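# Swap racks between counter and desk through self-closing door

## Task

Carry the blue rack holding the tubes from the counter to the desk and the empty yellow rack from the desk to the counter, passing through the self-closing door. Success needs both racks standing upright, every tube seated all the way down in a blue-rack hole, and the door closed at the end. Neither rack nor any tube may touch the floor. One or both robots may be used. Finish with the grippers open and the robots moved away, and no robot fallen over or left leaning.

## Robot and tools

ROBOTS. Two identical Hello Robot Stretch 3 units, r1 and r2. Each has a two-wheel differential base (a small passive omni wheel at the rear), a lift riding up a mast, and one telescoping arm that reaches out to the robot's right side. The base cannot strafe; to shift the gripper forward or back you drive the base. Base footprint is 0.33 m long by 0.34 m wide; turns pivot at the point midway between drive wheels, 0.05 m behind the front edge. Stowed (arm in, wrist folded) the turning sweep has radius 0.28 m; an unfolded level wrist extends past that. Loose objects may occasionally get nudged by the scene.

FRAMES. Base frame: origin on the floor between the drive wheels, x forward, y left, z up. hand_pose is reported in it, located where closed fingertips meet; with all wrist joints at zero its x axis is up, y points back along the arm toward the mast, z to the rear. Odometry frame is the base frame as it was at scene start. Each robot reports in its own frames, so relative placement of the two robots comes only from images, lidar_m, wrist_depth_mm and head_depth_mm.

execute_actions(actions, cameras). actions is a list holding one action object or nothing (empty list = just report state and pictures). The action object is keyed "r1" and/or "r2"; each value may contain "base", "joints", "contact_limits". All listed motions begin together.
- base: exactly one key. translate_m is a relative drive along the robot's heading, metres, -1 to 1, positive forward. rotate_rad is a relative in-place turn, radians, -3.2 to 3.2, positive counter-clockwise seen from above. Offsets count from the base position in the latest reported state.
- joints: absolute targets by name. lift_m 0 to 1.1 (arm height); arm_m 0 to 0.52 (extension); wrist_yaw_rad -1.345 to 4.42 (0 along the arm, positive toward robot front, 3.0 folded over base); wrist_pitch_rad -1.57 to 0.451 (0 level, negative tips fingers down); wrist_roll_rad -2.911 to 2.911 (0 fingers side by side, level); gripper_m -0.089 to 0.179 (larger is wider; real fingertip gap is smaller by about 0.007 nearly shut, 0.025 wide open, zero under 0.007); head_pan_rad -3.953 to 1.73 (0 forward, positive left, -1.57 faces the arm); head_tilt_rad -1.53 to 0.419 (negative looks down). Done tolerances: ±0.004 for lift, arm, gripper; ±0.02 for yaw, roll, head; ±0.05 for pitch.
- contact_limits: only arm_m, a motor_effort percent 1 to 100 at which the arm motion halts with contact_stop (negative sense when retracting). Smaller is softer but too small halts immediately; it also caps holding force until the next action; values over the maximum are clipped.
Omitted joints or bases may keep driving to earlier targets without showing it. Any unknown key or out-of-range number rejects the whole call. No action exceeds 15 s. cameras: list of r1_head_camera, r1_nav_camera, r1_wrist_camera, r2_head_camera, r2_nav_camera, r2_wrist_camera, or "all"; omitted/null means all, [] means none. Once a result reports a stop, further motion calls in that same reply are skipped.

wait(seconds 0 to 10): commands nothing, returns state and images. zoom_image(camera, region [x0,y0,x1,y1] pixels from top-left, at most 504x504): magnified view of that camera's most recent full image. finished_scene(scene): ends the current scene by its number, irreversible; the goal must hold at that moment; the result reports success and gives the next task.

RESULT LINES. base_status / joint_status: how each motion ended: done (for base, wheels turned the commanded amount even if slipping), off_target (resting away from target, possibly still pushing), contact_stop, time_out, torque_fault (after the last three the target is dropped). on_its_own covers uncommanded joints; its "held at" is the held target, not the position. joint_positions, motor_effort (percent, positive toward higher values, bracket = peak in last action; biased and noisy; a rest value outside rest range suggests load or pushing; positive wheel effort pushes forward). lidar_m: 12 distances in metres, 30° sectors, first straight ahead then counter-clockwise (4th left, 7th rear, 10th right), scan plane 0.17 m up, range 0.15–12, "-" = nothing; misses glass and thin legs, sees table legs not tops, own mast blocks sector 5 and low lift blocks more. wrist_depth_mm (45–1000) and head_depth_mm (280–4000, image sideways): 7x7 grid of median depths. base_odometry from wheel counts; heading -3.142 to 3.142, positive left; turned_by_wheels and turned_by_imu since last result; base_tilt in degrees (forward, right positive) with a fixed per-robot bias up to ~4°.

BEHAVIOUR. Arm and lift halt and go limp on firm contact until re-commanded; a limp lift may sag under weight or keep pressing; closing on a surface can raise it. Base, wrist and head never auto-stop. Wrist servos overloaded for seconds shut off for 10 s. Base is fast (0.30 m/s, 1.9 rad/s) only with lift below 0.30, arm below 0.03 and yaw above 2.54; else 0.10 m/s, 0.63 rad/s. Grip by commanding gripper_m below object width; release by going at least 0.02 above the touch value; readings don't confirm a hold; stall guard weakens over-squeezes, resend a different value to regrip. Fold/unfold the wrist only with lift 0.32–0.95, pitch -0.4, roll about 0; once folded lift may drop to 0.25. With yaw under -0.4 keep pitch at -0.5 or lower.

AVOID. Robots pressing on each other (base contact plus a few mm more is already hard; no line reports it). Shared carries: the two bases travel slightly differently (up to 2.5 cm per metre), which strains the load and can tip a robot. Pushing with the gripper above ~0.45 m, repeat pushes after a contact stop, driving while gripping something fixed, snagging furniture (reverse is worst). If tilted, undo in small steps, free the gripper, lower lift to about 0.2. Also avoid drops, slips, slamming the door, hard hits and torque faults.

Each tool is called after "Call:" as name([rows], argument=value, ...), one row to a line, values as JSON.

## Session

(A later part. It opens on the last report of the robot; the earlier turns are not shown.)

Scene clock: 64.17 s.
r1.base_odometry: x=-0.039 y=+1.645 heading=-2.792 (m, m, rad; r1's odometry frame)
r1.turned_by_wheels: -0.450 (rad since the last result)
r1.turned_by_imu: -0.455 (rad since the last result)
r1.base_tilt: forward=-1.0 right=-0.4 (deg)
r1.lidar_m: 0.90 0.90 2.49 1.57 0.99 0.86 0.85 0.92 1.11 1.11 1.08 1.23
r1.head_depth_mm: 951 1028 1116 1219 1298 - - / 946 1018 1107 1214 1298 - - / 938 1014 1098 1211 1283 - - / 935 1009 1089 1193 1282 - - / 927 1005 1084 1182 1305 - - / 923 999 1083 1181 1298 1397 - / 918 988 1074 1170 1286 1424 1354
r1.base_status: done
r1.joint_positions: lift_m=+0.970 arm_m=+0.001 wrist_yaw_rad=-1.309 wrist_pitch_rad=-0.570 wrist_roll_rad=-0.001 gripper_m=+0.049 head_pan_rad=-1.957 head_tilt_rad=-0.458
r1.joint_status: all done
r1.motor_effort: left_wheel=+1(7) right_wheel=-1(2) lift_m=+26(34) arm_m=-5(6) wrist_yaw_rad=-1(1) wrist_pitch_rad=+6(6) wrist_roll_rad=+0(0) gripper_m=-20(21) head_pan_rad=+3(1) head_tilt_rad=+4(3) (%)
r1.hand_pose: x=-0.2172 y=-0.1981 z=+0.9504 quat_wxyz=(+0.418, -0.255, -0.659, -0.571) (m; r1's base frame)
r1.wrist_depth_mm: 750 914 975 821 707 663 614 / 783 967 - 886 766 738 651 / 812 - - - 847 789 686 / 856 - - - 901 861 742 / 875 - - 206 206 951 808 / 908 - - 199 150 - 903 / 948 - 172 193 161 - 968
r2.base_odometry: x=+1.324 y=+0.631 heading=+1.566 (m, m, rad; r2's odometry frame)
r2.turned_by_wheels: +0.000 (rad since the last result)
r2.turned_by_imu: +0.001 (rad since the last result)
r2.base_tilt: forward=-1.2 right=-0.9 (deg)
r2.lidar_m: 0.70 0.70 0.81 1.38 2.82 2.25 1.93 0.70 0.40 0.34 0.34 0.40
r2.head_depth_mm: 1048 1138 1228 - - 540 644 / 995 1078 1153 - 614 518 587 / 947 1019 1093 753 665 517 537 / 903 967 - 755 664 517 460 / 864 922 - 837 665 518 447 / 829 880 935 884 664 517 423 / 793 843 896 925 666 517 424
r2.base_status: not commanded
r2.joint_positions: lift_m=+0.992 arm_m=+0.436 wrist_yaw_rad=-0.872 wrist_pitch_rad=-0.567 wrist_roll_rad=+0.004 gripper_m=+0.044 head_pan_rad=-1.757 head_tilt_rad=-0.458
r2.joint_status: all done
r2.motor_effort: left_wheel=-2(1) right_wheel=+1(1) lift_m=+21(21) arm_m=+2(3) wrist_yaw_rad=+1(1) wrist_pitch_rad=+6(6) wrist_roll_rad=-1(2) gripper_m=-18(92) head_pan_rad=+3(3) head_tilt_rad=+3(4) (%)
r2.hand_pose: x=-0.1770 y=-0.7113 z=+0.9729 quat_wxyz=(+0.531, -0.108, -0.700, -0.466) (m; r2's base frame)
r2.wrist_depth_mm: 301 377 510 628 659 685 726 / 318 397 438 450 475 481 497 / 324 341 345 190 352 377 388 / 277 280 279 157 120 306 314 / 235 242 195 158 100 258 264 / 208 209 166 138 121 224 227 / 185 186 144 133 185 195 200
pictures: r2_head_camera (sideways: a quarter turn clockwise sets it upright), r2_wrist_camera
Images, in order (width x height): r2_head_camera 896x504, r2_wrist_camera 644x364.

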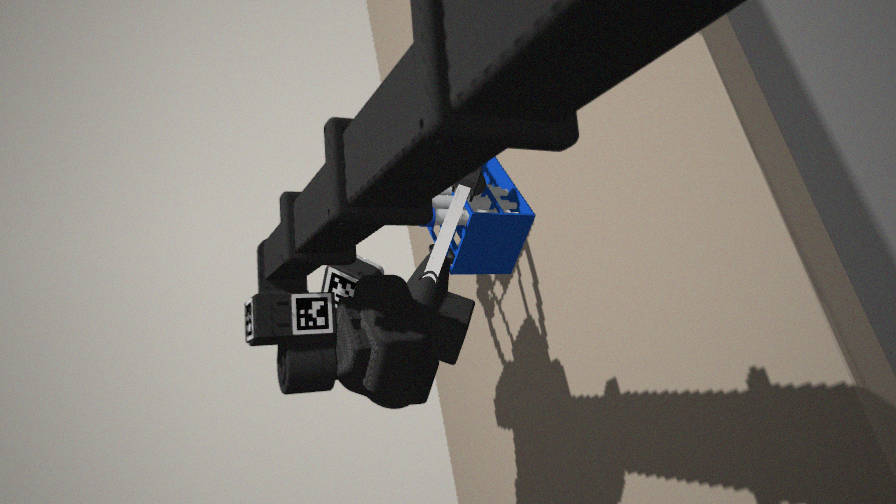

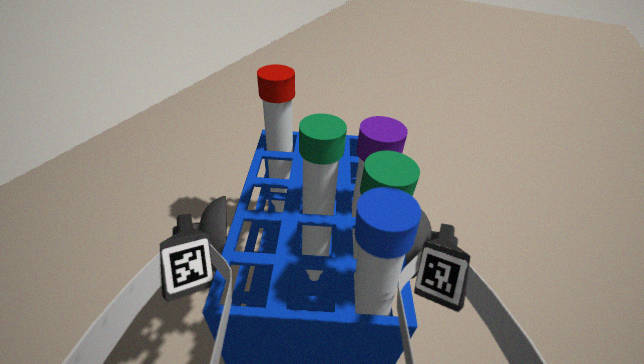

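Call:
execute_actions([
  {"r1":{"base":{"rotate_rad":-0.58},"joints":{"lift_m":0.85,"wrist_yaw_rad":-0.6,"head_pan_rad":-2.9,"head_tilt_rad":-0.7}},"r2":{"joints":{"lift_m":1.015}}},
], cameras=["r1_nav_camera","r2_head_camera","r2_wrist_camera"])

Scene clock: 66.57 s.
r1.base_odometry: x=-0.039 y=+1.645 heading=+2.911 (m, m, rad; r1's odometry frame)
r1.turned_by_wheels: -0.580 (rad since the last result)
r1.turned_by_imu: -0.587 (rad since the last result)
r1.base_tilt: forward=-1.0 right=-0.4 (deg)
r1.lidar_m: 1.23 1.23 0.90 2.26 1.75 1.02 0.86 0.85 0.87 1.11 1.11 1.08
r1.head_depth_mm: 728 821 928 1077 1213 - - / 727 816 930 1078 1275 1361 1224 / 727 817 924 1070 1283 1370 1253 / 726 813 923 1072 1264 1371 - / 726 816 922 1066 1267 1383 - / 723 812 922 1068 1244 1388 - / 722 810 921 1019 1148 1329 -
r1.base_status: done
r1.joint_positions: lift_m=+0.850 arm_m=+0.001 wrist_yaw_rad=-0.602 wrist_pitch_rad=-0.570 wrist_roll_rad=-0.001 gripper_m=+0.049 head_pan_rad=-2.893 head_tilt_rad=-0.691
r1.joint_status: all done
r1.motor_effort: left_wheel=+2(5) right_wheel=-1(4) lift_m=+26(26) arm_m=-6(6) wrist_yaw_rad=+0(1) wrist_pitch_rad=+6(6) wrist_roll_rad=+0(0) gripper_m=-21(21) head_pan_rad=-2(29) head_tilt_rad=-4(23) (%)
r1.hand_pose: x=-0.1363 y=-0.3127 z=+0.8304 quat_wxyz=(+0.590, -0.011, -0.706, -0.391) (m; r1's base frame)
r1.wrist_depth_mm: 731 862 995 797 654 586 540 / 768 905 - 895 730 640 580 / 809 945 - 992 802 709 616 / 843 - - - 818 775 658 / 859 - - 207 207 864 708 / 913 - - 199 150 900 773 / 959 - 172 192 160 - 845
r2.base_odometry: x=+1.324 y=+0.631 heading=+1.566 (m, m, rad; r2's odometry frame)
r2.turned_by_wheels: +0.000 (rad since the last result)
r2.turned_by_imu: +0.001 (rad since the last result)
r2.base_tilt: forward=-1.2 right=-0.9 (deg)
r2.lidar_m: 0.70 0.70 0.81 1.38 2.81 2.25 1.93 0.70 0.40 0.34 0.34 0.40
r2.head_depth_mm: 1050 1138 1226 - 615 552 644 / 996 1079 1155 - 666 517 586 / 942 1019 - 749 666 517 539 / 902 959 1073 743 665 517 460 / 864 915 - 837 665 516 446 / 828 880 930 932 665 516 424 / 795 844 899 926 664 518 424
r2.base_status: not commanded
r2.joint_positions: lift_m=+1.015 arm_m=+0.436 wrist_yaw_rad=-0.872 wrist_pitch_rad=-0.571 wrist_roll_rad=+0.004 gripper_m=+0.044 head_pan_rad=-1.757 head_tilt_rad=-0.458
r2.joint_status: all done
r2.motor_effort: left_wheel=-2(1) right_wheel=+1(1) lift_m=+28(30) arm_m=+3(3) wrist_yaw_rad=+1(1) wrist_pitch_rad=+8(8) wrist_roll_rad=-1(2) gripper_m=-18(18) head_pan_rad=+4(4) head_tilt_rad=+3(3) (%)
r2.hand_pose: x=-0.1766 y=-0.7109 z=+0.9948 quat_wxyz=(+0.530, -0.107, -0.700, -0.467) (m; r2's base frame)
r2.wrist_depth_mm: 299 377 511 671 739 745 - / 315 394 487 517 522 543 556 / 329 379 381 189 396 414 425 / 315 314 312 170 121 340 342 / 264 269 196 158 102 286 292 / 230 232 139 139 121 248 252 / 206 209 139 129 206 219 220
pictures: r1_nav_camera (sideways: a quarter turn counterclockwise sets it upright), r2_head_camera (sideways: a quarter turn clockwise sets it upright), r2_wrist_camera
Images, in order (width x height): r1_nav_camera 672x504, r2_head_camera 896x504, r2_wrist_camera 644x364.

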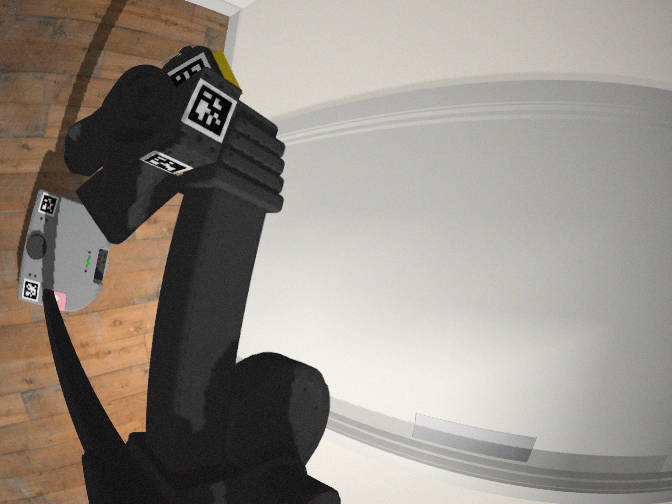

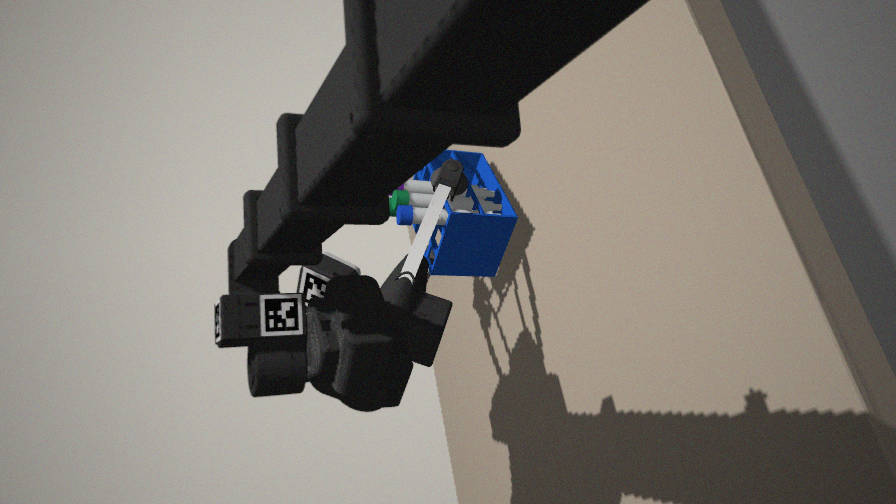

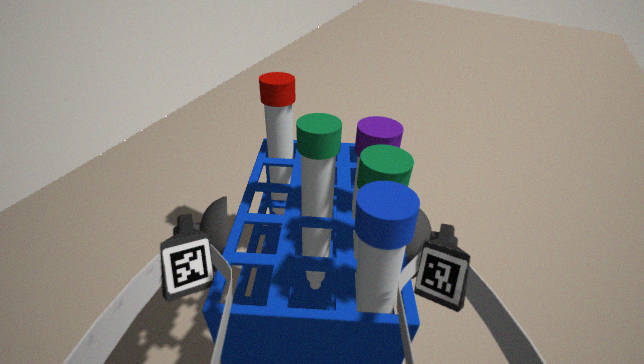

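Call:
execute_actions([
  {"r1":{"base":{"translate_m":-0.4},"joints":{"lift_m":0.48,"wrist_yaw_rad":2.0}},"r2":{"base":{"rotate_rad":-0.39},"joints":{"lift_m":1.035,"arm_m":0.03,"wrist_pitch_rad":-0.5}}},
], cameras=["r1_nav_camera","r1_wrist_camera","r2_nav_camera","r2_wrist_camera"])

Scene clock: 73.33 s.
r1.base_odometry: x=+0.351 y=+1.554 heading=+2.911 (m, m, rad; r1's odometry frame)
r1.turned_by_wheels: +0.000 (rad since the last result)
r1.turned_by_imu: +0.001 (rad since the last result)
r1.base_tilt: forward=-1.0 right=-0.4 (deg)
r1.lidar_m: 1.61 1.20 1.81 2.52 0.91 0.57 0.48 0.48 0.54 0.75 1.24 1.39
r1.head_depth_mm: 392 440 501 580 689 851 1090 / 392 439 499 579 689 849 1104 / 392 439 499 578 686 846 1105 / 391 438 498 576 682 842 1095 / 390 437 497 573 683 840 1094 / 389 436 497 573 681 838 1088 / 389 437 495 573 680 834 1083
r1.base_status: done
r1.joint_positions: lift_m=+0.480 arm_m=+0.001 wrist_yaw_rad=+1.998 wrist_pitch_rad=-0.570 wrist_roll_rad=-0.001 gripper_m=+0.049 head_pan_rad=-2.893 head_tilt_rad=-0.691
r1.joint_status: all done
r1.motor_effort: left_wheel=+2(3) right_wheel=+0(6) lift_m=+26(28) arm_m=-5(6) wrist_yaw_rad=+1(0) wrist_pitch_rad=+6(6) wrist_roll_rad=+0(0) gripper_m=-20(20) head_pan_rad=-3(2) head_tilt_rad=-4(4) (%)
r1.hand_pose: x=+0.1632 y=-0.0619 z=+0.4603 quat_wxyz=(+0.535, +0.678, -0.199, +0.463) (m; r1's base frame)
r1.wrist_depth_mm: - - - - - - - / - - - - - - - / - - - - - - - / - - - - - 951 930 / 901 885 862 207 205 812 797 / 761 757 429 200 149 710 694 / 665 641 173 193 160 - 602
r2.base_odometry: x=+1.324 y=+0.631 heading=+1.177 (m, m, rad; r2's odometry frame)
r2.turned_by_wheels: -0.390 (rad since the last result)
r2.turned_by_imu: -0.389 (rad since the last result)
r2.base_tilt: forward=-1.1 right=-0.9 (deg)
r2.lidar_m: 0.43 0.70 0.71 0.88 1.81 2.84 2.10 1.93 0.57 0.37 0.34 0.35
r2.head_depth_mm: 1748 1865 1978 - - 329 - / 1584 1729 1857 - - - - / 1392 1502 1594 - - - - / 1241 1336 1392 - - - - / 1121 1193 1269 1096 - - - / 1030 1082 1159 995 667 552 - / 941 995 1053 931 665 518 435
r2.base_status: done
r2.joint_positions: lift_m=+1.035 arm_m=+0.030 wrist_yaw_rad=-0.871 wrist_pitch_rad=-0.528 wrist_roll_rad=+0.002 gripper_m=+0.044 head_pan_rad=-1.757 head_tilt_rad=-0.457
r2.joint_status: all done
r2.motor_effort: left_wheel=+2(8) right_wheel=-2(9) lift_m=+28(28) arm_m=-3(5) wrist_yaw_rad=+0(0) wrist_pitch_rad=+10(13) wrist_roll_rad=-1(2) gripper_m=-18(18) head_pan_rad=+4(4) head_tilt_rad=+2(2) (%)
r2.hand_pose: x=-0.1815 y=-0.3100 z=+1.0236 quat_wxyz=(+0.540, -0.121, -0.697, -0.456) (m; r2's base frame)
r2.wrist_depth_mm: 808 834 873 - - - - / 568 592 625 - - - - / 446 448 512 186 - - - / 363 368 528 159 121 - - / 305 320 196 160 102 - - / 261 289 139 140 121 - - / 236 405 138 129 - - -
pictures: r1_nav_camera (sideways: a quarter turn counterclockwise sets it upright), r1_wrist_camera, r2_nav_camera (sideways: a quarter turn counterclockwise sets it upright), r2_wrist_camera
Images, in order (width x height): r1_nav_camera 672x504, r1_wrist_camera 644x364, r2_nav_camera 672x504, r2_wrist_camera 644x364.

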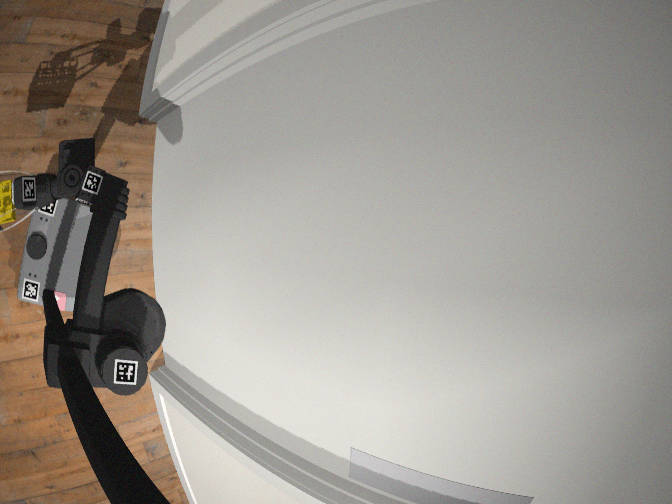

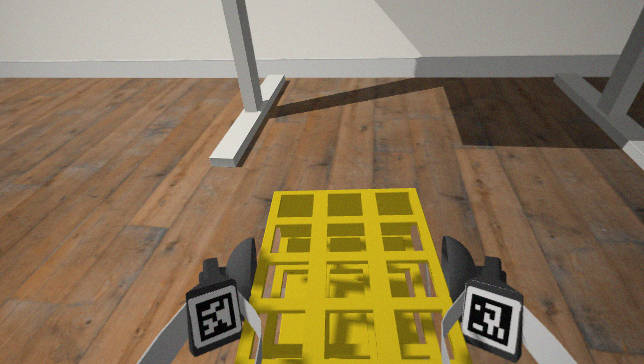

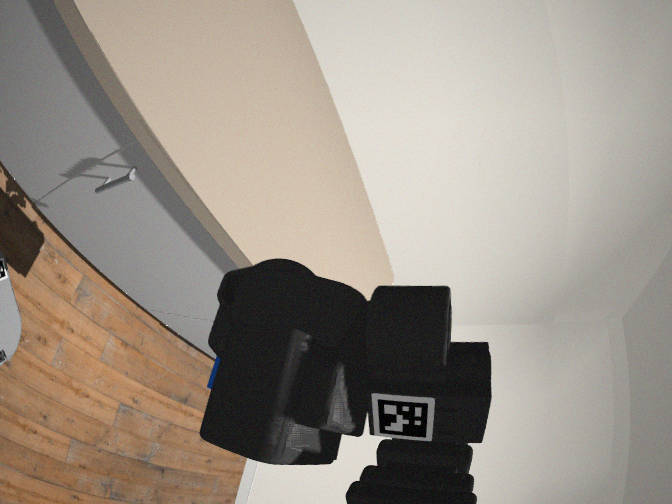

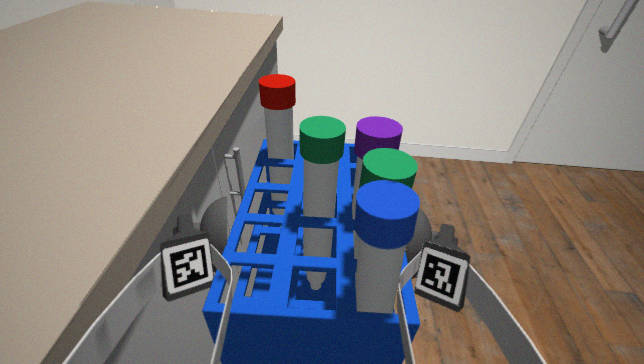

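Call:
execute_actions([
  {"r1":{"base":{"translate_m":-0.38},"joints":{"lift_m":0.33,"wrist_yaw_rad":2.5,"wrist_pitch_rad":-0.5,"head_tilt_rad":-1.0}},"r2":{"base":{"translate_m":-0.38},"joints":{"lift_m":0.66,"arm_m":0.0,"head_pan_rad":-3.14,"head_tilt_rad":-0.45}}},
], cameras=["r1_nav_camera","r2_head_camera","r2_wrist_camera"])

Scene clock: 79.23 s.
r1.base_odometry: x=+0.720 y=+1.467 heading=+2.911 (m, m, rad; r1's odometry frame)
r1.turned_by_wheels: +0.000 (rad since the last result)
r1.turned_by_imu: +0.007 (rad since the last result)
r1.base_tilt: forward=-1.0 right=-0.4 (deg)
r1.lidar_m: 1.83 1.53 2.21 2.40 0.46 0.39 0.27 0.26 0.27 0.36 1.16 1.52
r1.head_depth_mm: - 310 389 519 785 1194 - / - 303 371 488 716 - - / - 298 354 459 654 972 - / - 291 339 434 603 884 - / - 287 325 411 562 828 - / - - 313 391 526 803 1132 / - - 304 374 493 726 1108
r1.base_status: done
r1.joint_positions: lift_m=+0.330 arm_m=+0.001 wrist_yaw_rad=+2.500 wrist_pitch_rad=-0.523 wrist_roll_rad=-0.001 gripper_m=+0.049 head_pan_rad=-2.894 head_tilt_rad=-0.991
r1.joint_status: all done
r1.motor_effort: left_wheel=-2(36) right_wheel=-1(36) lift_m=+27(27) arm_m=-4(5) wrist_yaw_rad=-1(1) wrist_pitch_rad=+7(8) wrist_roll_rad=+0(0) gripper_m=-20(21) head_pan_rad=-1(3) head_tilt_rad=-4(28) (%)
r1.hand_pose: x=+0.1044 y=+0.0224 z=+0.3201 quat_wxyz=(+0.389, +0.705, -0.042, +0.591) (m; r1's base frame)
r1.wrist_depth_mm: - - - - - - - / - - - - - - - / - - - - - 965 949 / 899 850 823 824 790 778 750 / 714 689 686 206 206 640 625 / 596 589 354 200 150 556 532 / 527 508 166 193 159 - 468
r2.base_odometry: x=+1.178 y=+0.280 heading=+1.177 (m, m, rad; r2's odometry frame)
r2.turned_by_wheels: +0.000 (rad since the last result)
r2.turned_by_imu: -0.001 (rad since the last result)
r2.base_tilt: forward=-1.1 right=-0.9 (deg)
r2.lidar_m: 0.73 1.00 1.01 1.25 2.56 2.60 1.60 1.63 0.96 0.63 0.58 0.58
r2.head_depth_mm: 2282 2493 2735 2936 2208 1721 1412 / 2066 2228 2482 2674 2226 1727 1419 / 1815 1961 2146 2346 2210 1720 1407 / 1596 1713 1852 2009 2099 1720 1407 / 1432 1489 1601 1786 1937 1721 1409 / 3626 3737 - 1925 2014 1717 1417 / 1455 1563 1661 1751 1886 1721 1409
r2.base_status: done
r2.joint_positions: lift_m=+0.660 arm_m=+0.000 wrist_yaw_rad=-0.871 wrist_pitch_rad=-0.528 wrist_roll_rad=+0.002 gripper_m=+0.044 head_pan_rad=-3.133 head_tilt_rad=-0.457
r2.joint_status: all done
r2.motor_effort: left_wheel=+3(4) right_wheel=-3(8) lift_m=+21(24) arm_m=-3(6) wrist_yaw_rad=+0(0) wrist_pitch_rad=+10(10) wrist_roll_rad=-1(1) gripper_m=-18(18) head_pan_rad=-3(49) head_tilt_rad=+3(2) (%)
r2.hand_pose: x=-0.1815 y=-0.2801 z=+0.6489 quat_wxyz=(+0.540, -0.121, -0.697, -0.455) (m; r2's base frame)
r2.wrist_depth_mm: 526 740 - - - - - / 521 738 - - - - - / 532 766 - 188 - - - / 546 802 - 171 121 - - / 551 821 198 160 102 - - / 565 842 139 139 121 913 914 / 560 751 137 129 448 786 811
pictures: r1_nav_camera (sideways: a quarter turn counterclockwise sets it upright), r2_head_camera (sideways: a quarter turn clockwise sets it upright), r2_wrist_camera
Images, in order (width x height): r1_nav_camera 672x504, r2_head_camera 896x504, r2_wrist_camera 644x364.

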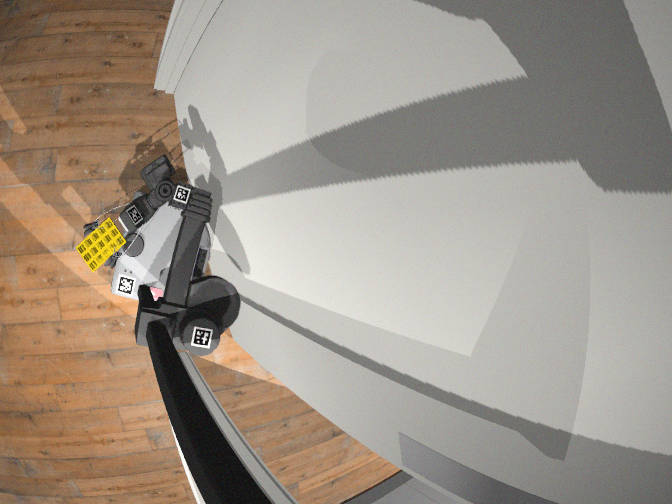

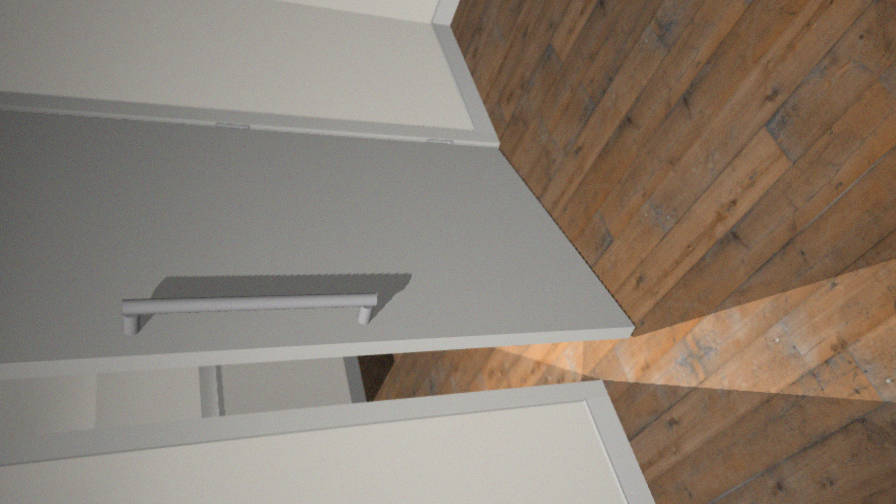

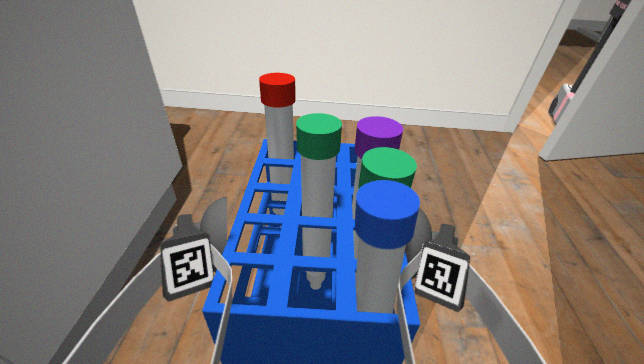

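Call:
execute_actions([
  {"r1":{"base":{"rotate_rad":0.64}},"r2":{"base":{"translate_m":-0.13},"joints":{"lift_m":0.52,"wrist_yaw_rad":0.0}}},
], cameras=["r2_wrist_camera"])

Scene clock: 81.93 s.
r1.base_odometry: x=+0.720 y=+1.467 heading=-2.732 (m, m, rad; r1's odometry frame)
r1.turned_by_wheels: +0.640 (rad since the last result)
r1.turned_by_imu: +0.646 (rad since the last result)
r1.base_tilt: forward=-1.0 right=-0.3 (deg)
r1.lidar_m: 1.53 2.38 2.39 0.43 0.37 0.28 0.27 0.29 0.41 1.36 1.63 1.96
r1.head_depth_mm: - 287 324 406 543 729 - / - 293 340 432 588 - - / - 298 357 459 640 934 - / - 306 376 491 706 1093 - / - 319 397 527 785 1207 - / 290 334 422 569 882 1232 1150 / 297 350 448 619 1006 1237 1128
r1.base_status: done
r1.joint_positions: lift_m=+0.330 arm_m=+0.001 wrist_yaw_rad=+2.500 wrist_pitch_rad=-0.523 wrist_roll_rad=-0.001 gripper_m=+0.049 head_pan_rad=-2.894 head_tilt_rad=-0.991
r1.joint_status: not commanded
r1.motor_effort: left_wheel=-3(15) right_wheel=+1(4) lift_m=+28(27) arm_m=-5(5) wrist_yaw_rad=+0(1) wrist_pitch_rad=+7(7) wrist_roll_rad=+0(0) gripper_m=-22(22) head_pan_rad=-2(1) head_tilt_rad=-5(4) (%)
r1.hand_pose: x=+0.1044 y=+0.0224 z=+0.3201 quat_wxyz=(+0.389, +0.705, -0.042, +0.591) (m; r1's base frame)
r1.wrist_depth_mm: 380 423 - - - - - / 418 444 - - - - - / - 473 - - - 987 938 / 848 510 799 817 795 784 760 / 710 575 643 207 206 627 623 / 597 589 354 200 150 558 534 / 525 512 166 193 160 - 466
r2.base_odometry: x=+1.128 y=+0.160 heading=+1.177 (m, m, rad; r2's odometry frame)
r2.turned_by_wheels: +0.000 (rad since the last result)
r2.turned_by_imu: +0.000 (rad since the last result)
r2.base_tilt: forward=-1.1 right=-0.9 (deg)
r2.lidar_m: 0.82 1.10 1.11 1.38 2.50 2.52 1.45 1.53 1.54 0.72 0.66 0.66
r2.head_depth_mm: 2123 2324 2571 2808 2218 1737 1407 / 1933 2094 2313 2543 2213 1725 1412 / 1682 1800 1964 2194 2200 1721 1405 / 1462 1569 1677 1826 1959 1722 1405 / 1299 1346 1453 1608 1759 1728 1415 / 3523 3681 - 2780 1948 1715 1412 / 1365 1451 1547 1640 1761 1727 1421
r2.base_status: done
r2.joint_positions: lift_m=+0.520 arm_m=+0.000 wrist_yaw_rad=-0.002 wrist_pitch_rad=-0.528 wrist_roll_rad=+0.002 gripper_m=+0.044 head_pan_rad=-3.133 head_tilt_rad=-0.457
r2.joint_status: all done
r2.motor_effort: left_wheel=+3(3) right_wheel=-2(8) lift_m=+21(22) arm_m=-3(3) wrist_yaw_rad=+1(2) wrist_pitch_rad=+10(10) wrist_roll_rad=-1(1) gripper_m=-18(18) head_pan_rad=-3(4) head_tilt_rad=+3(3) (%)
r2.hand_pose: x=-0.0220 y=-0.3546 z=+0.5089 quat_wxyz=(+0.682, +0.184, -0.683, -0.186) (m; r2's base frame)
r2.wrist_depth_mm: 350 397 461 547 684 - - / 373 426 493 616 784 - - / 402 469 540 192 - - - / 433 503 595 159 121 - - / 470 563 195 159 102 881 924 / 541 673 139 140 121 744 765 / 604 635 138 130 381 657 669
pictures: r2_wrist_camera
Images, in order (width x height): r2_wrist_camera 644x364.

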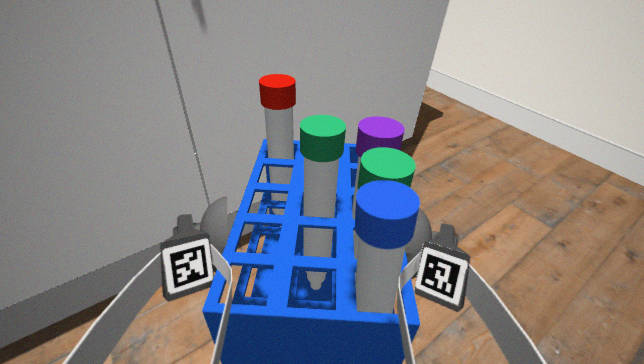

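Call:
execute_actions([
  {"r1":{"base":{"translate_m":-0.55},"joints":{"head_pan_rad":-2.4}},"r2":{"base":{"translate_m":-0.55},"joints":{"lift_m":0.33,"wrist_yaw_rad":2.6,"wrist_pitch_rad":-0.47}}},
], cameras=["r1_nav_camera","r2_head_camera","r2_wrist_camera"])

Scene clock: 89.30 s.
r1.base_odometry: x=+1.225 y=+1.686 heading=-2.733 (m, m, rad; r1's odometry frame)
r1.turned_by_wheels: +0.000 (rad since the last result)
r1.turned_by_imu: +0.001 (rad since the last result)
r1.base_tilt: forward=-1.0 right=-0.4 (deg)
r1.lidar_m: 2.07 0.70 0.80 1.98 1.19 2.26 0.31 0.24 0.24 0.25 0.38 2.19
r1.head_depth_mm: - - 320 421 620 1051 - / - - 312 406 586 982 - / - - 307 391 555 842 - / - - 304 378 528 755 - / - - 299 365 505 783 1091 / - - 296 354 483 757 1110 / - - 291 343 463 713 1112
r1.base_status: done
r1.joint_positions: lift_m=+0.330 arm_m=+0.001 wrist_yaw_rad=+2.500 wrist_pitch_rad=-0.523 wrist_roll_rad=-0.001 gripper_m=+0.049 head_pan_rad=-2.407 head_tilt_rad=-0.991
r1.joint_status: all done
r1.motor_effort: left_wheel=-4(18) right_wheel=+1(12) lift_m=+28(27) arm_m=-4(5) wrist_yaw_rad=+0(0) wrist_pitch_rad=+7(7) wrist_roll_rad=+0(0) gripper_m=-20(20) head_pan_rad=+2(22) head_tilt_rad=-4(4) (%)
r1.hand_pose: x=+0.1044 y=+0.0224 z=+0.3201 quat_wxyz=(+0.389, +0.705, -0.042, +0.591) (m; r1's base frame)
r1.wrist_depth_mm: - - - - 683 - - / - - - - 760 - - / - - - 994 858 999 955 / 879 859 840 815 795 781 750 / 713 691 688 207 206 636 629 / 600 583 355 200 149 554 535 / 523 513 166 193 160 - 467
r2.base_odometry: x=+0.917 y=-0.348 heading=+1.177 (m, m, rad; r2's odometry frame)
r2.turned_by_wheels: +0.000 (rad since the last result)
r2.turned_by_imu: -0.001 (rad since the last result)
r2.base_tilt: forward=-1.2 right=-0.8 (deg)
r2.lidar_m: 1.25 1.53 1.55 1.92 1.08 1.05 1.06 1.10 1.11 1.08 0.99 1.00
r2.head_depth_mm: 914 1016 1355 1463 1183 1521 1344 / 2386 1638 1719 1762 1239 1414 1353 / 2673 2889 3042 3067 2208 1667 1409 / 3019 3216 3441 3143 2226 1714 1414 / 3275 3484 3728 3121 2219 1727 1412 / 3128 3285 3565 3120 2205 1723 1419 / 2943 3084 3305 3137 1988 1358 1384
r2.base_status: done
r2.joint_positions: lift_m=+0.330 arm_m=+0.000 wrist_yaw_rad=+2.598 wrist_pitch_rad=-0.499 wrist_roll_rad=+0.002 gripper_m=+0.044 head_pan_rad=-3.133 head_tilt_rad=-0.457
r2.joint_status: all done
r2.motor_effort: left_wheel=+3(5) right_wheel=-3(7) lift_m=+21(21) arm_m=-3(3) wrist_yaw_rad=+1(1) wrist_pitch_rad=+11(12) wrist_roll_rad=-1(1) gripper_m=-18(18) head_pan_rad=-4(4) head_tilt_rad=+3(2) (%)
r2.hand_pose: x=+0.0892 y=+0.0372 z=+0.3251 quat_wxyz=(+0.353, +0.707, -0.016, +0.612) (m; r2's base frame)
r2.wrist_depth_mm: - - - - - - - / - - - - - - - / 827 859 886 191 916 998 - / 689 706 685 160 121 768 803 / 593 606 196 159 101 634 640 / - 509 139 139 121 549 559 / - - 133 129 289 466 471
pictures: r1_nav_camera (sideways: a quarter turn counterclockwise sets it upright), r2_head_camera (sideways: a quarter turn clockwise sets it upright), r2_wrist_camera
Images, in order (width x height): r1_nav_camera 672x504, r2_head_camera 896x504, r2_wrist_camera 644x364.

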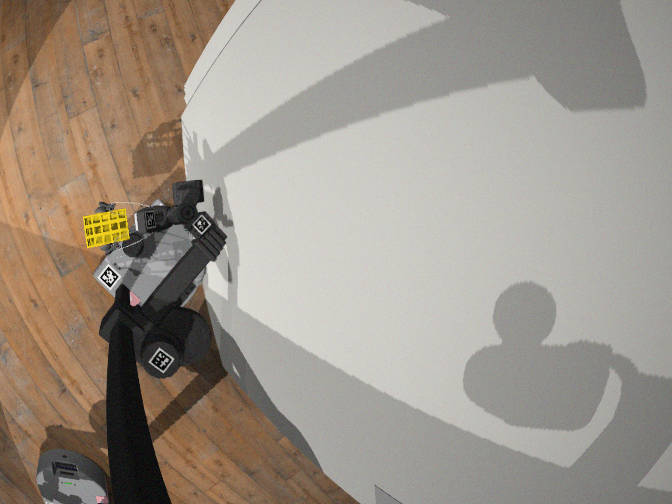

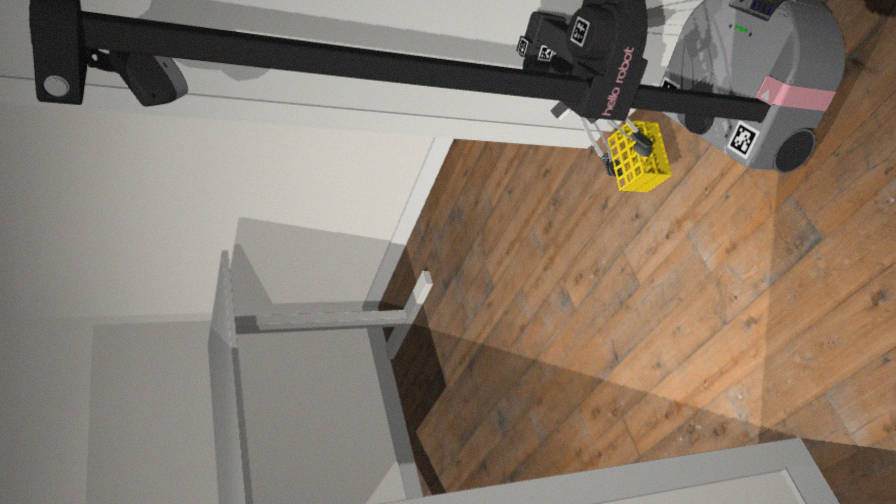

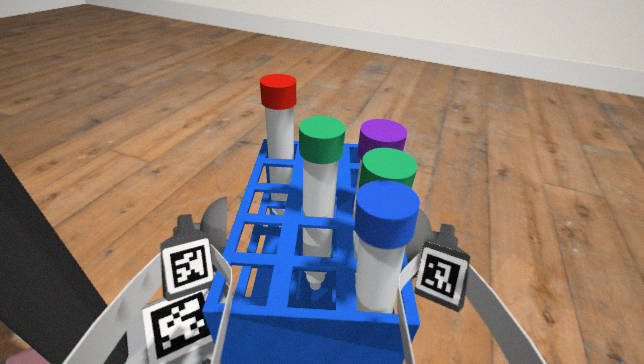

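Call:
execute_actions([
  {"r1":{"base":{"translate_m":-0.22},"joints":{"lift_m":0.295,"wrist_pitch_rad":-0.46}},"r2":{"base":{"rotate_rad":0.04},"joints":{"lift_m":0.295,"wrist_pitch_rad":-0.44,"head_tilt_rad":-0.6}}},
], cameras=["r1_nav_camera","r2_head_camera","r2_wrist_camera"])

Scene clock: 94.87 s.
r1.base_odometry: x=+1.427 y=+1.773 heading=-2.733 (m, m, rad; r1's odometry frame)
r1.turned_by_wheels: +0.000 (rad since the last result)
r1.turned_by_imu: +0.001 (rad since the last result)
r1.base_tilt: forward=-0.9 right=-0.3 (deg)
r1.lidar_m: 2.28 0.88 1.28 1.03 2.28 2.05 0.34 0.24 0.22 0.23 0.29 2.37
r1.head_depth_mm: - 292 344 467 722 1180 - / - - 322 427 634 1138 - / - - 308 394 563 862 - / - - 299 365 507 730 - / - - 291 342 462 695 1084 / - - - 321 424 628 1079 / - - - 307 391 558 983
r1.base_status: done
r1.joint_positions: lift_m=+0.295 arm_m=+0.001 wrist_yaw_rad=+2.500 wrist_pitch_rad=-0.485 wrist_roll_rad=-0.001 gripper_m=+0.049 head_pan_rad=-2.407 head_tilt_rad=-0.991
r1.joint_status: all done
r1.motor_effort: left_wheel=-3(13) right_wheel=+2(6) lift_m=+26(27) arm_m=-5(5) wrist_yaw_rad=+0(1) wrist_pitch_rad=+8(9) wrist_roll_rad=+0(0) gripper_m=-20(22) head_pan_rad=+2(2) head_tilt_rad=-5(5) (%)
r1.hand_pose: x=+0.1077 y=+0.0268 z=+0.2931 quat_wxyz=(+0.378, +0.704, -0.055, +0.598) (m; r1's base frame)
r1.wrist_depth_mm: - - - - 945 - - / - - - - - - - / 847 - - - 957 957 961 / 822 857 812 800 779 765 748 / 688 678 664 207 205 626 610 / 582 567 343 200 150 538 515 / 494 486 166 193 158 - 447
r2.base_odometry: x=+0.917 y=-0.348 heading=+1.217 (m, m, rad; r2's odometry frame)
r2.turned_by_wheels: +0.040 (rad since the last result)
r2.turned_by_imu: +0.042 (rad since the last result)
r2.base_tilt: forward=-1.1 right=-0.9 (deg)
r2.lidar_m: 1.29 1.54 1.56 1.98 1.23 1.01 1.72 1.10 1.11 1.07 0.99 1.01
r2.head_depth_mm: 1423 1504 1594 1695 1549 1413 1294 / 2538 2694 2851 2011 1864 1526 1296 / 2811 3061 3214 2438 1872 1524 1285 / 3146 3490 3459 2387 1866 1515 1292 / 3210 3448 3428 2409 1854 1524 1289 / 3054 3325 3423 2426 1877 1513 1291 / 2884 3112 2925 1232 1357 1463 1288
r2.base_status: done
r2.joint_positions: lift_m=+0.295 arm_m=+0.000 wrist_yaw_rad=+2.598 wrist_pitch_rad=-0.470 wrist_roll_rad=+0.002 gripper_m=+0.044 head_pan_rad=-3.133 head_tilt_rad=-0.592
r2.joint_status: all done
r2.motor_effort: left_wheel=-2(6) right_wheel=+2(2) lift_m=+22(22) arm_m=-3(3) wrist_yaw_rad=+1(1) wrist_pitch_rad=+11(12) wrist_roll_rad=-1(0) gripper_m=-18(18) head_pan_rad=-3(4) head_tilt_rad=-2(13) (%)
r2.hand_pose: x=+0.0913 y=+0.0407 z=+0.2963 quat_wxyz=(+0.344, +0.707, -0.026, +0.617) (m; r2's base frame)
r2.wrist_depth_mm: - - - - - - - / - - - - - - - / 832 857 888 190 871 969 - / 680 675 650 159 121 737 759 / 558 553 197 159 102 621 615 / - 484 139 139 122 519 519 / - - 131 130 275 440 449
pictures: r1_nav_camera (sideways: a quarter turn counterclockwise sets it upright), r2_head_camera (sideways: a quarter turn clockwise sets it upright), r2_wrist_camera
Images, in order (width x height): r1_nav_camera 672x504, r2_head_camera 896x504, r2_wrist_camera 644x364.

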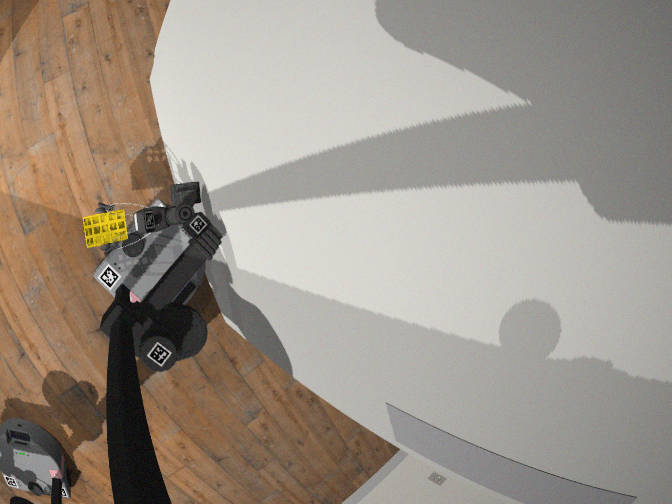

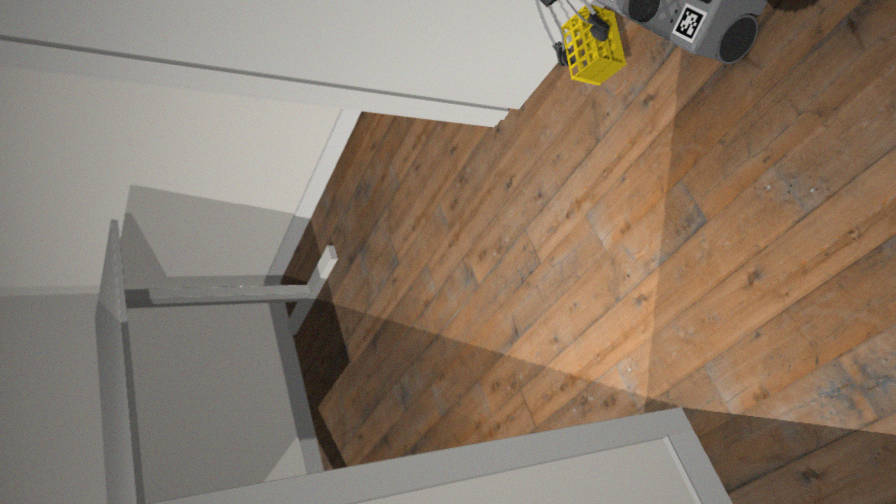

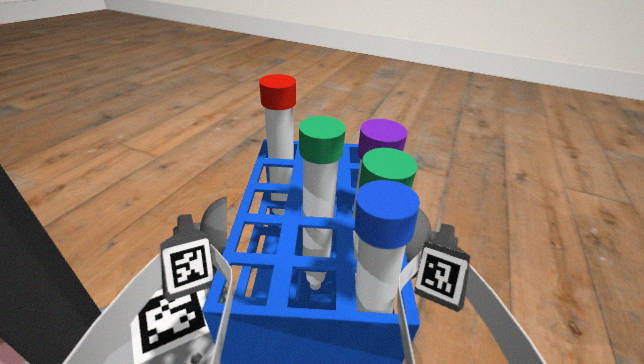

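Call:
execute_actions([
  {"r1":{"joints":{"wrist_yaw_rad":2.6,"head_pan_rad":0.3,"head_tilt_rad":-0.9}},"r2":{"base":{"translate_m":-1.0},"joints":{"head_tilt_rad":-0.8}}},
], cameras=["r1_nav_camera","r2_nav_camera","r2_wrist_camera"])

Scene clock: 100.33 s.
r1.base_odometry: x=+1.427 y=+1.773 heading=-2.733 (m, m, rad; r1's odometry frame)
r1.turned_by_wheels: +0.000 (rad since the last result)
r1.turned_by_imu: +0.001 (rad since the last result)
r1.base_tilt: forward=-0.9 right=-0.3 (deg)
r1.lidar_m: 2.29 0.37 1.28 2.03 2.29 2.05 0.35 0.24 0.22 0.23 0.29 2.36
r1.head_depth_mm: 2552 2200 1832 1575 1378 1231 1103 / 2674 2210 1850 1587 1387 1233 1109 / 2799 2215 1849 1600 888 1196 1118 / 2826 2252 1865 1602 784 1091 1121 / 2635 1009 1128 572 756 1097 1122 / 765 358 414 1355 1213 1044 1131 / 296 1005 1347 1605 1425 1263 1142
r1.base_status: not commanded
r1.joint_positions: lift_m=+0.295 arm_m=+0.001 wrist_yaw_rad=+2.598 wrist_pitch_rad=-0.485 wrist_roll_rad=-0.001 gripper_m=+0.049 head_pan_rad=+0.293 head_tilt_rad=-0.902
r1.joint_status: all done
r1.motor_effort: left_wheel=-3(3) right_wheel=+2(1) lift_m=+26(26) arm_m=-4(4) wrist_yaw_rad=+1(2) wrist_pitch_rad=+8(8) wrist_roll_rad=+0(0) gripper_m=-21(21) head_pan_rad=+3(29) head_tilt_rad=+0(10) (%)
r1.hand_pose: x=+0.0902 y=+0.0386 z=+0.2931 quat_wxyz=(+0.348, +0.706, -0.020, +0.616) (m; r1's base frame)
r1.wrist_depth_mm: - - - - 519 750 - / - - - 523 479 829 - / - - - 991 557 605 958 / 870 843 817 797 438 469 710 / 700 682 657 207 206 415 584 / 582 563 344 200 150 458 512 / - 492 161 192 158 - 449
r2.base_odometry: x=+0.570 y=-1.286 heading=+1.217 (m, m, rad; r2's odometry frame)
r2.turned_by_wheels: +0.000 (rad since the last result)
r2.turned_by_imu: -0.005 (rad since the last result)
r2.base_tilt: forward=-1.3 right=-0.9 (deg)
r2.lidar_m: 2.03 2.34 2.36 0.49 0.71 0.73 2.02 1.98 0.38 0.37 0.80 1.63
r2.head_depth_mm: 1697 1856 2046 1870 1297 1306 1177 / 1870 2065 2198 1854 1570 1336 1185 / 2099 2336 2289 1877 1556 1343 1190 / 2338 2631 2312 1860 1553 1328 1172 / 2462 2659 2320 1868 1554 1342 1176 / 2383 2635 2317 1864 1553 1338 1178 / 2248 2485 2297 1862 1557 1339 1180
r2.base_status: done
r2.joint_positions: lift_m=+0.295 arm_m=+0.000 wrist_yaw_rad=+2.598 wrist_pitch_rad=-0.469 wrist_roll_rad=+0.002 gripper_m=+0.044 head_pan_rad=-3.133 head_tilt_rad=-0.791
r2.joint_status: all done
r2.motor_effort: left_wheel=-1(12) right_wheel=+0(6) lift_m=+21(21) arm_m=-3(3) wrist_yaw_rad=+1(1) wrist_pitch_rad=+11(11) wrist_roll_rad=-1(1) gripper_m=-18(18) head_pan_rad=-4(4) head_tilt_rad=-3(15) (%)
r2.hand_pose: x=+0.0913 y=+0.0408 z=+0.2964 quat_wxyz=(+0.343, +0.707, -0.026, +0.618) (m; r2's base frame)
r2.wrist_depth_mm: 410 696 - - - - - / 342 680 - - - - - / 487 516 601 191 891 976 - / 534 514 554 159 121 740 773 / 558 563 195 159 102 610 625 / - 490 139 139 121 516 522 / - - 131 129 277 449 447
pictures: r1_nav_camera (sideways: a quarter turn counterclockwise sets it upright), r2_nav_camera (sideways: a quarter turn counterclockwise sets it upright), r2_wrist_camera
Images, in order (width x height): r1_nav_camera 672x504, r2_nav_camera 672x504, r2_wrist_camera 644x364.

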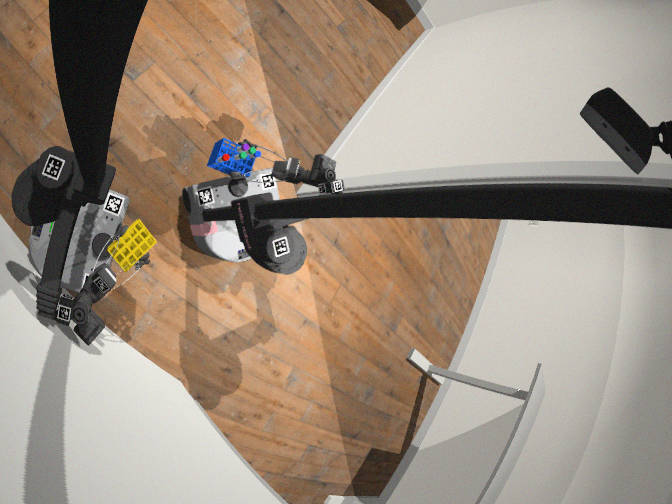

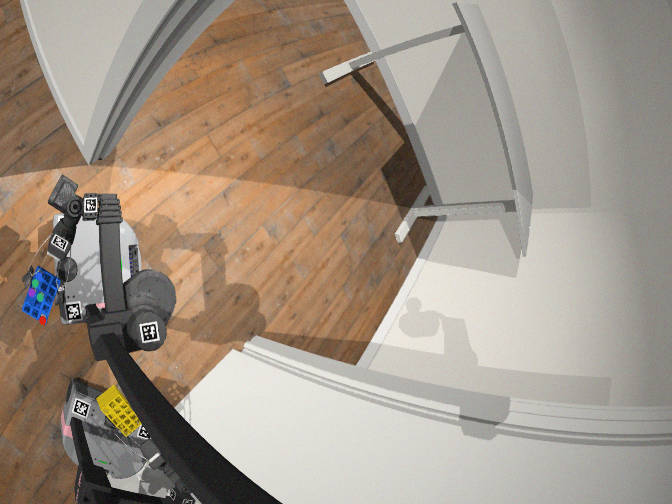

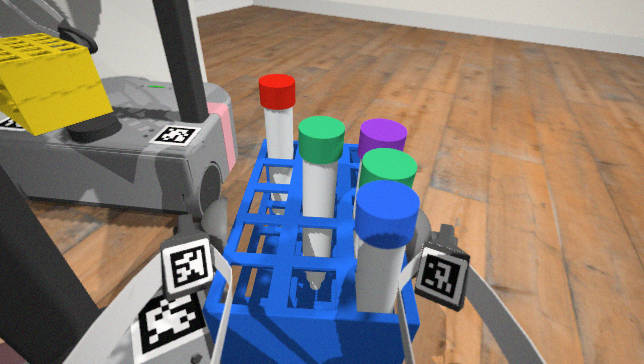

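Call:
execute_actions([
  {"r1":{"base":{"rotate_rad":1.74},"joints":{"head_pan_rad":-2.6,"head_tilt_rad":-0.9}},"r2":{"base":{"translate_m":-1.0}}},
], cameras=["r1_nav_camera","r2_nav_camera","r2_wrist_camera"])

Scene clock: 106.93 s.
r1.base_odometry: x=+1.427 y=+1.773 heading=-0.993 (m, m, rad; r1's odometry frame)
r1.turned_by_wheels: +1.740 (rad since the last result)
r1.turned_by_imu: +1.745 (rad since the last result)
r1.base_tilt: forward=-1.1 right=-0.3 (deg)
r1.lidar_m: 2.07 2.15 2.05 0.37 0.27 0.26 0.27 0.37 1.04 2.77 0.88 1.89
r1.head_depth_mm: 335 371 417 474 551 655 - / 384 434 497 580 697 875 1087 / 451 521 614 745 951 1198 - / 560 749 1748 1538 1378 1254 - / 2547 2242 1832 1528 1414 1257 1141 / 2089 1267 1585 1491 1422 1259 1135 / 2412 2317 1591 1582 1429 1266 1134
r1.base_status: done
r1.joint_positions: lift_m=+0.295 arm_m=+0.001 wrist_yaw_rad=+2.599 wrist_pitch_rad=-0.485 wrist_roll_rad=-0.001 gripper_m=+0.049 head_pan_rad=-2.593 head_tilt_rad=-0.901
r1.joint_status: all done
r1.motor_effort: left_wheel=-5(17) right_wheel=-5(13) lift_m=+26(26) arm_m=-4(4) wrist_yaw_rad=+1(1) wrist_pitch_rad=+8(8) wrist_roll_rad=+0(0) gripper_m=-21(21) head_pan_rad=-2(29) head_tilt_rad=+0(1) (%)
r1.hand_pose: x=+0.0900 y=+0.0387 z=+0.2932 quat_wxyz=(+0.348, +0.706, -0.020, +0.616) (m; r1's base frame)
r1.wrist_depth_mm: 394 - - - - - - / 396 - - - - - - / 394 - - - - 993 955 / 389 551 832 801 781 763 735 / 391 555 671 207 206 624 598 / 412 525 343 200 150 534 508 / - 482 162 193 158 - 447
r2.base_odometry: x=+0.224 y=-2.224 heading=+1.217 (m, m, rad; r2's odometry frame)
r2.turned_by_wheels: +0.000 (rad since the last result)
r2.turned_by_imu: -0.005 (rad since the last result)
r2.base_tilt: forward=-1.2 right=-0.9 (deg)
r2.lidar_m: 2.78 0.92 0.43 0.50 0.97 0.98 1.24 1.64 1.33 2.09 2.80 0.91
r2.head_depth_mm: 1034 1128 1240 1385 1482 1342 1176 / 1143 1257 1389 1559 1562 1342 1174 / 1247 1407 1590 1753 1574 1333 1200 / 1327 1606 1845 1848 1554 1333 1174 / 1151 1812 2051 1759 1544 1335 1176 / 1148 1332 1933 1849 1544 1337 1177 / 1147 910 1842 1867 1551 1339 1175
r2.base_status: done
r2.joint_positions: lift_m=+0.295 arm_m=+0.000 wrist_yaw_rad=+2.598 wrist_pitch_rad=-0.469 wrist_roll_rad=+0.002 gripper_m=+0.044 head_pan_rad=-3.133 head_tilt_rad=-0.791
r2.joint_status: not commanded
r2.motor_effort: left_wheel=-1(12) right_wheel=+0(5) lift_m=+22(21) arm_m=-3(3) wrist_yaw_rad=+0(1) wrist_pitch_rad=+11(11) wrist_roll_rad=-1(1) gripper_m=-18(18) head_pan_rad=-3(4) head_tilt_rad=-3(4) (%)
r2.hand_pose: x=+0.0913 y=+0.0408 z=+0.2964 quat_wxyz=(+0.343, +0.707, -0.026, +0.618) (m; r2's base frame)
r2.wrist_depth_mm: 623 529 450 538 - - - / 744 588 494 585 884 900 - / 804 676 558 190 861 893 975 / 654 678 626 159 121 734 760 / 558 560 197 159 101 602 617 / - 489 139 139 121 521 516 / - - 131 129 276 448 446
pictures: r1_nav_camera (sideways: a quarter turn counterclockwise sets it upright), r2_nav_camera (sideways: a quarter turn counterclockwise sets it upright), r2_wrist_camera
Images, in order (width x height): r1_nav_camera 672x504, r2_nav_camera 672x504, r2_wrist_camera 644x364.

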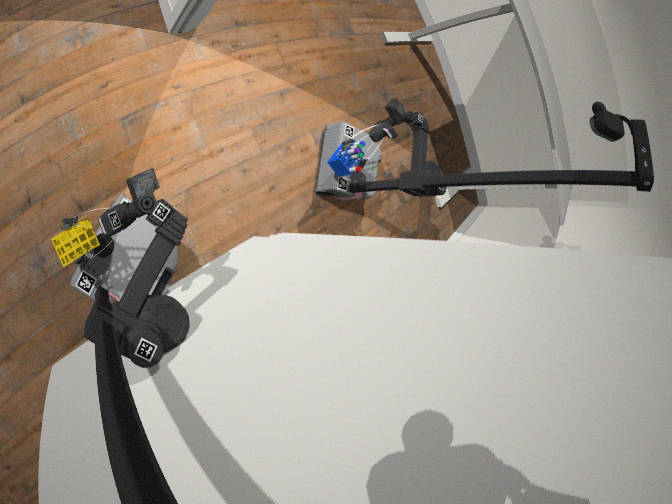

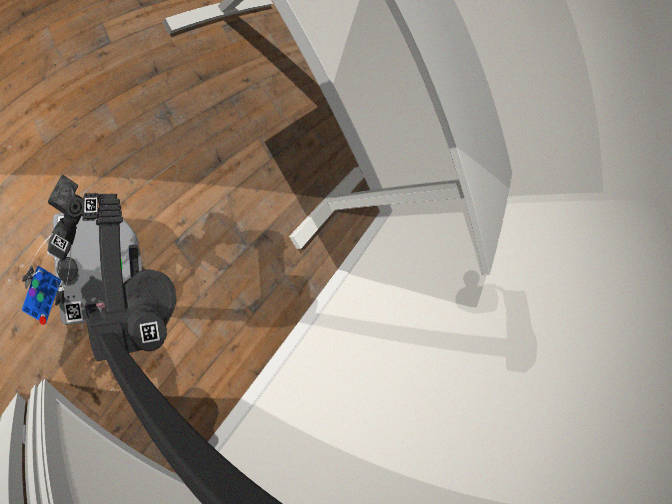

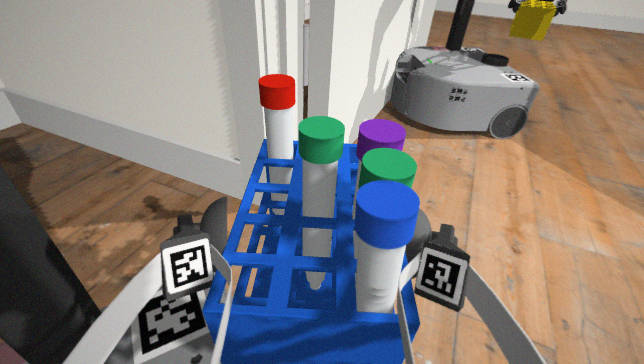

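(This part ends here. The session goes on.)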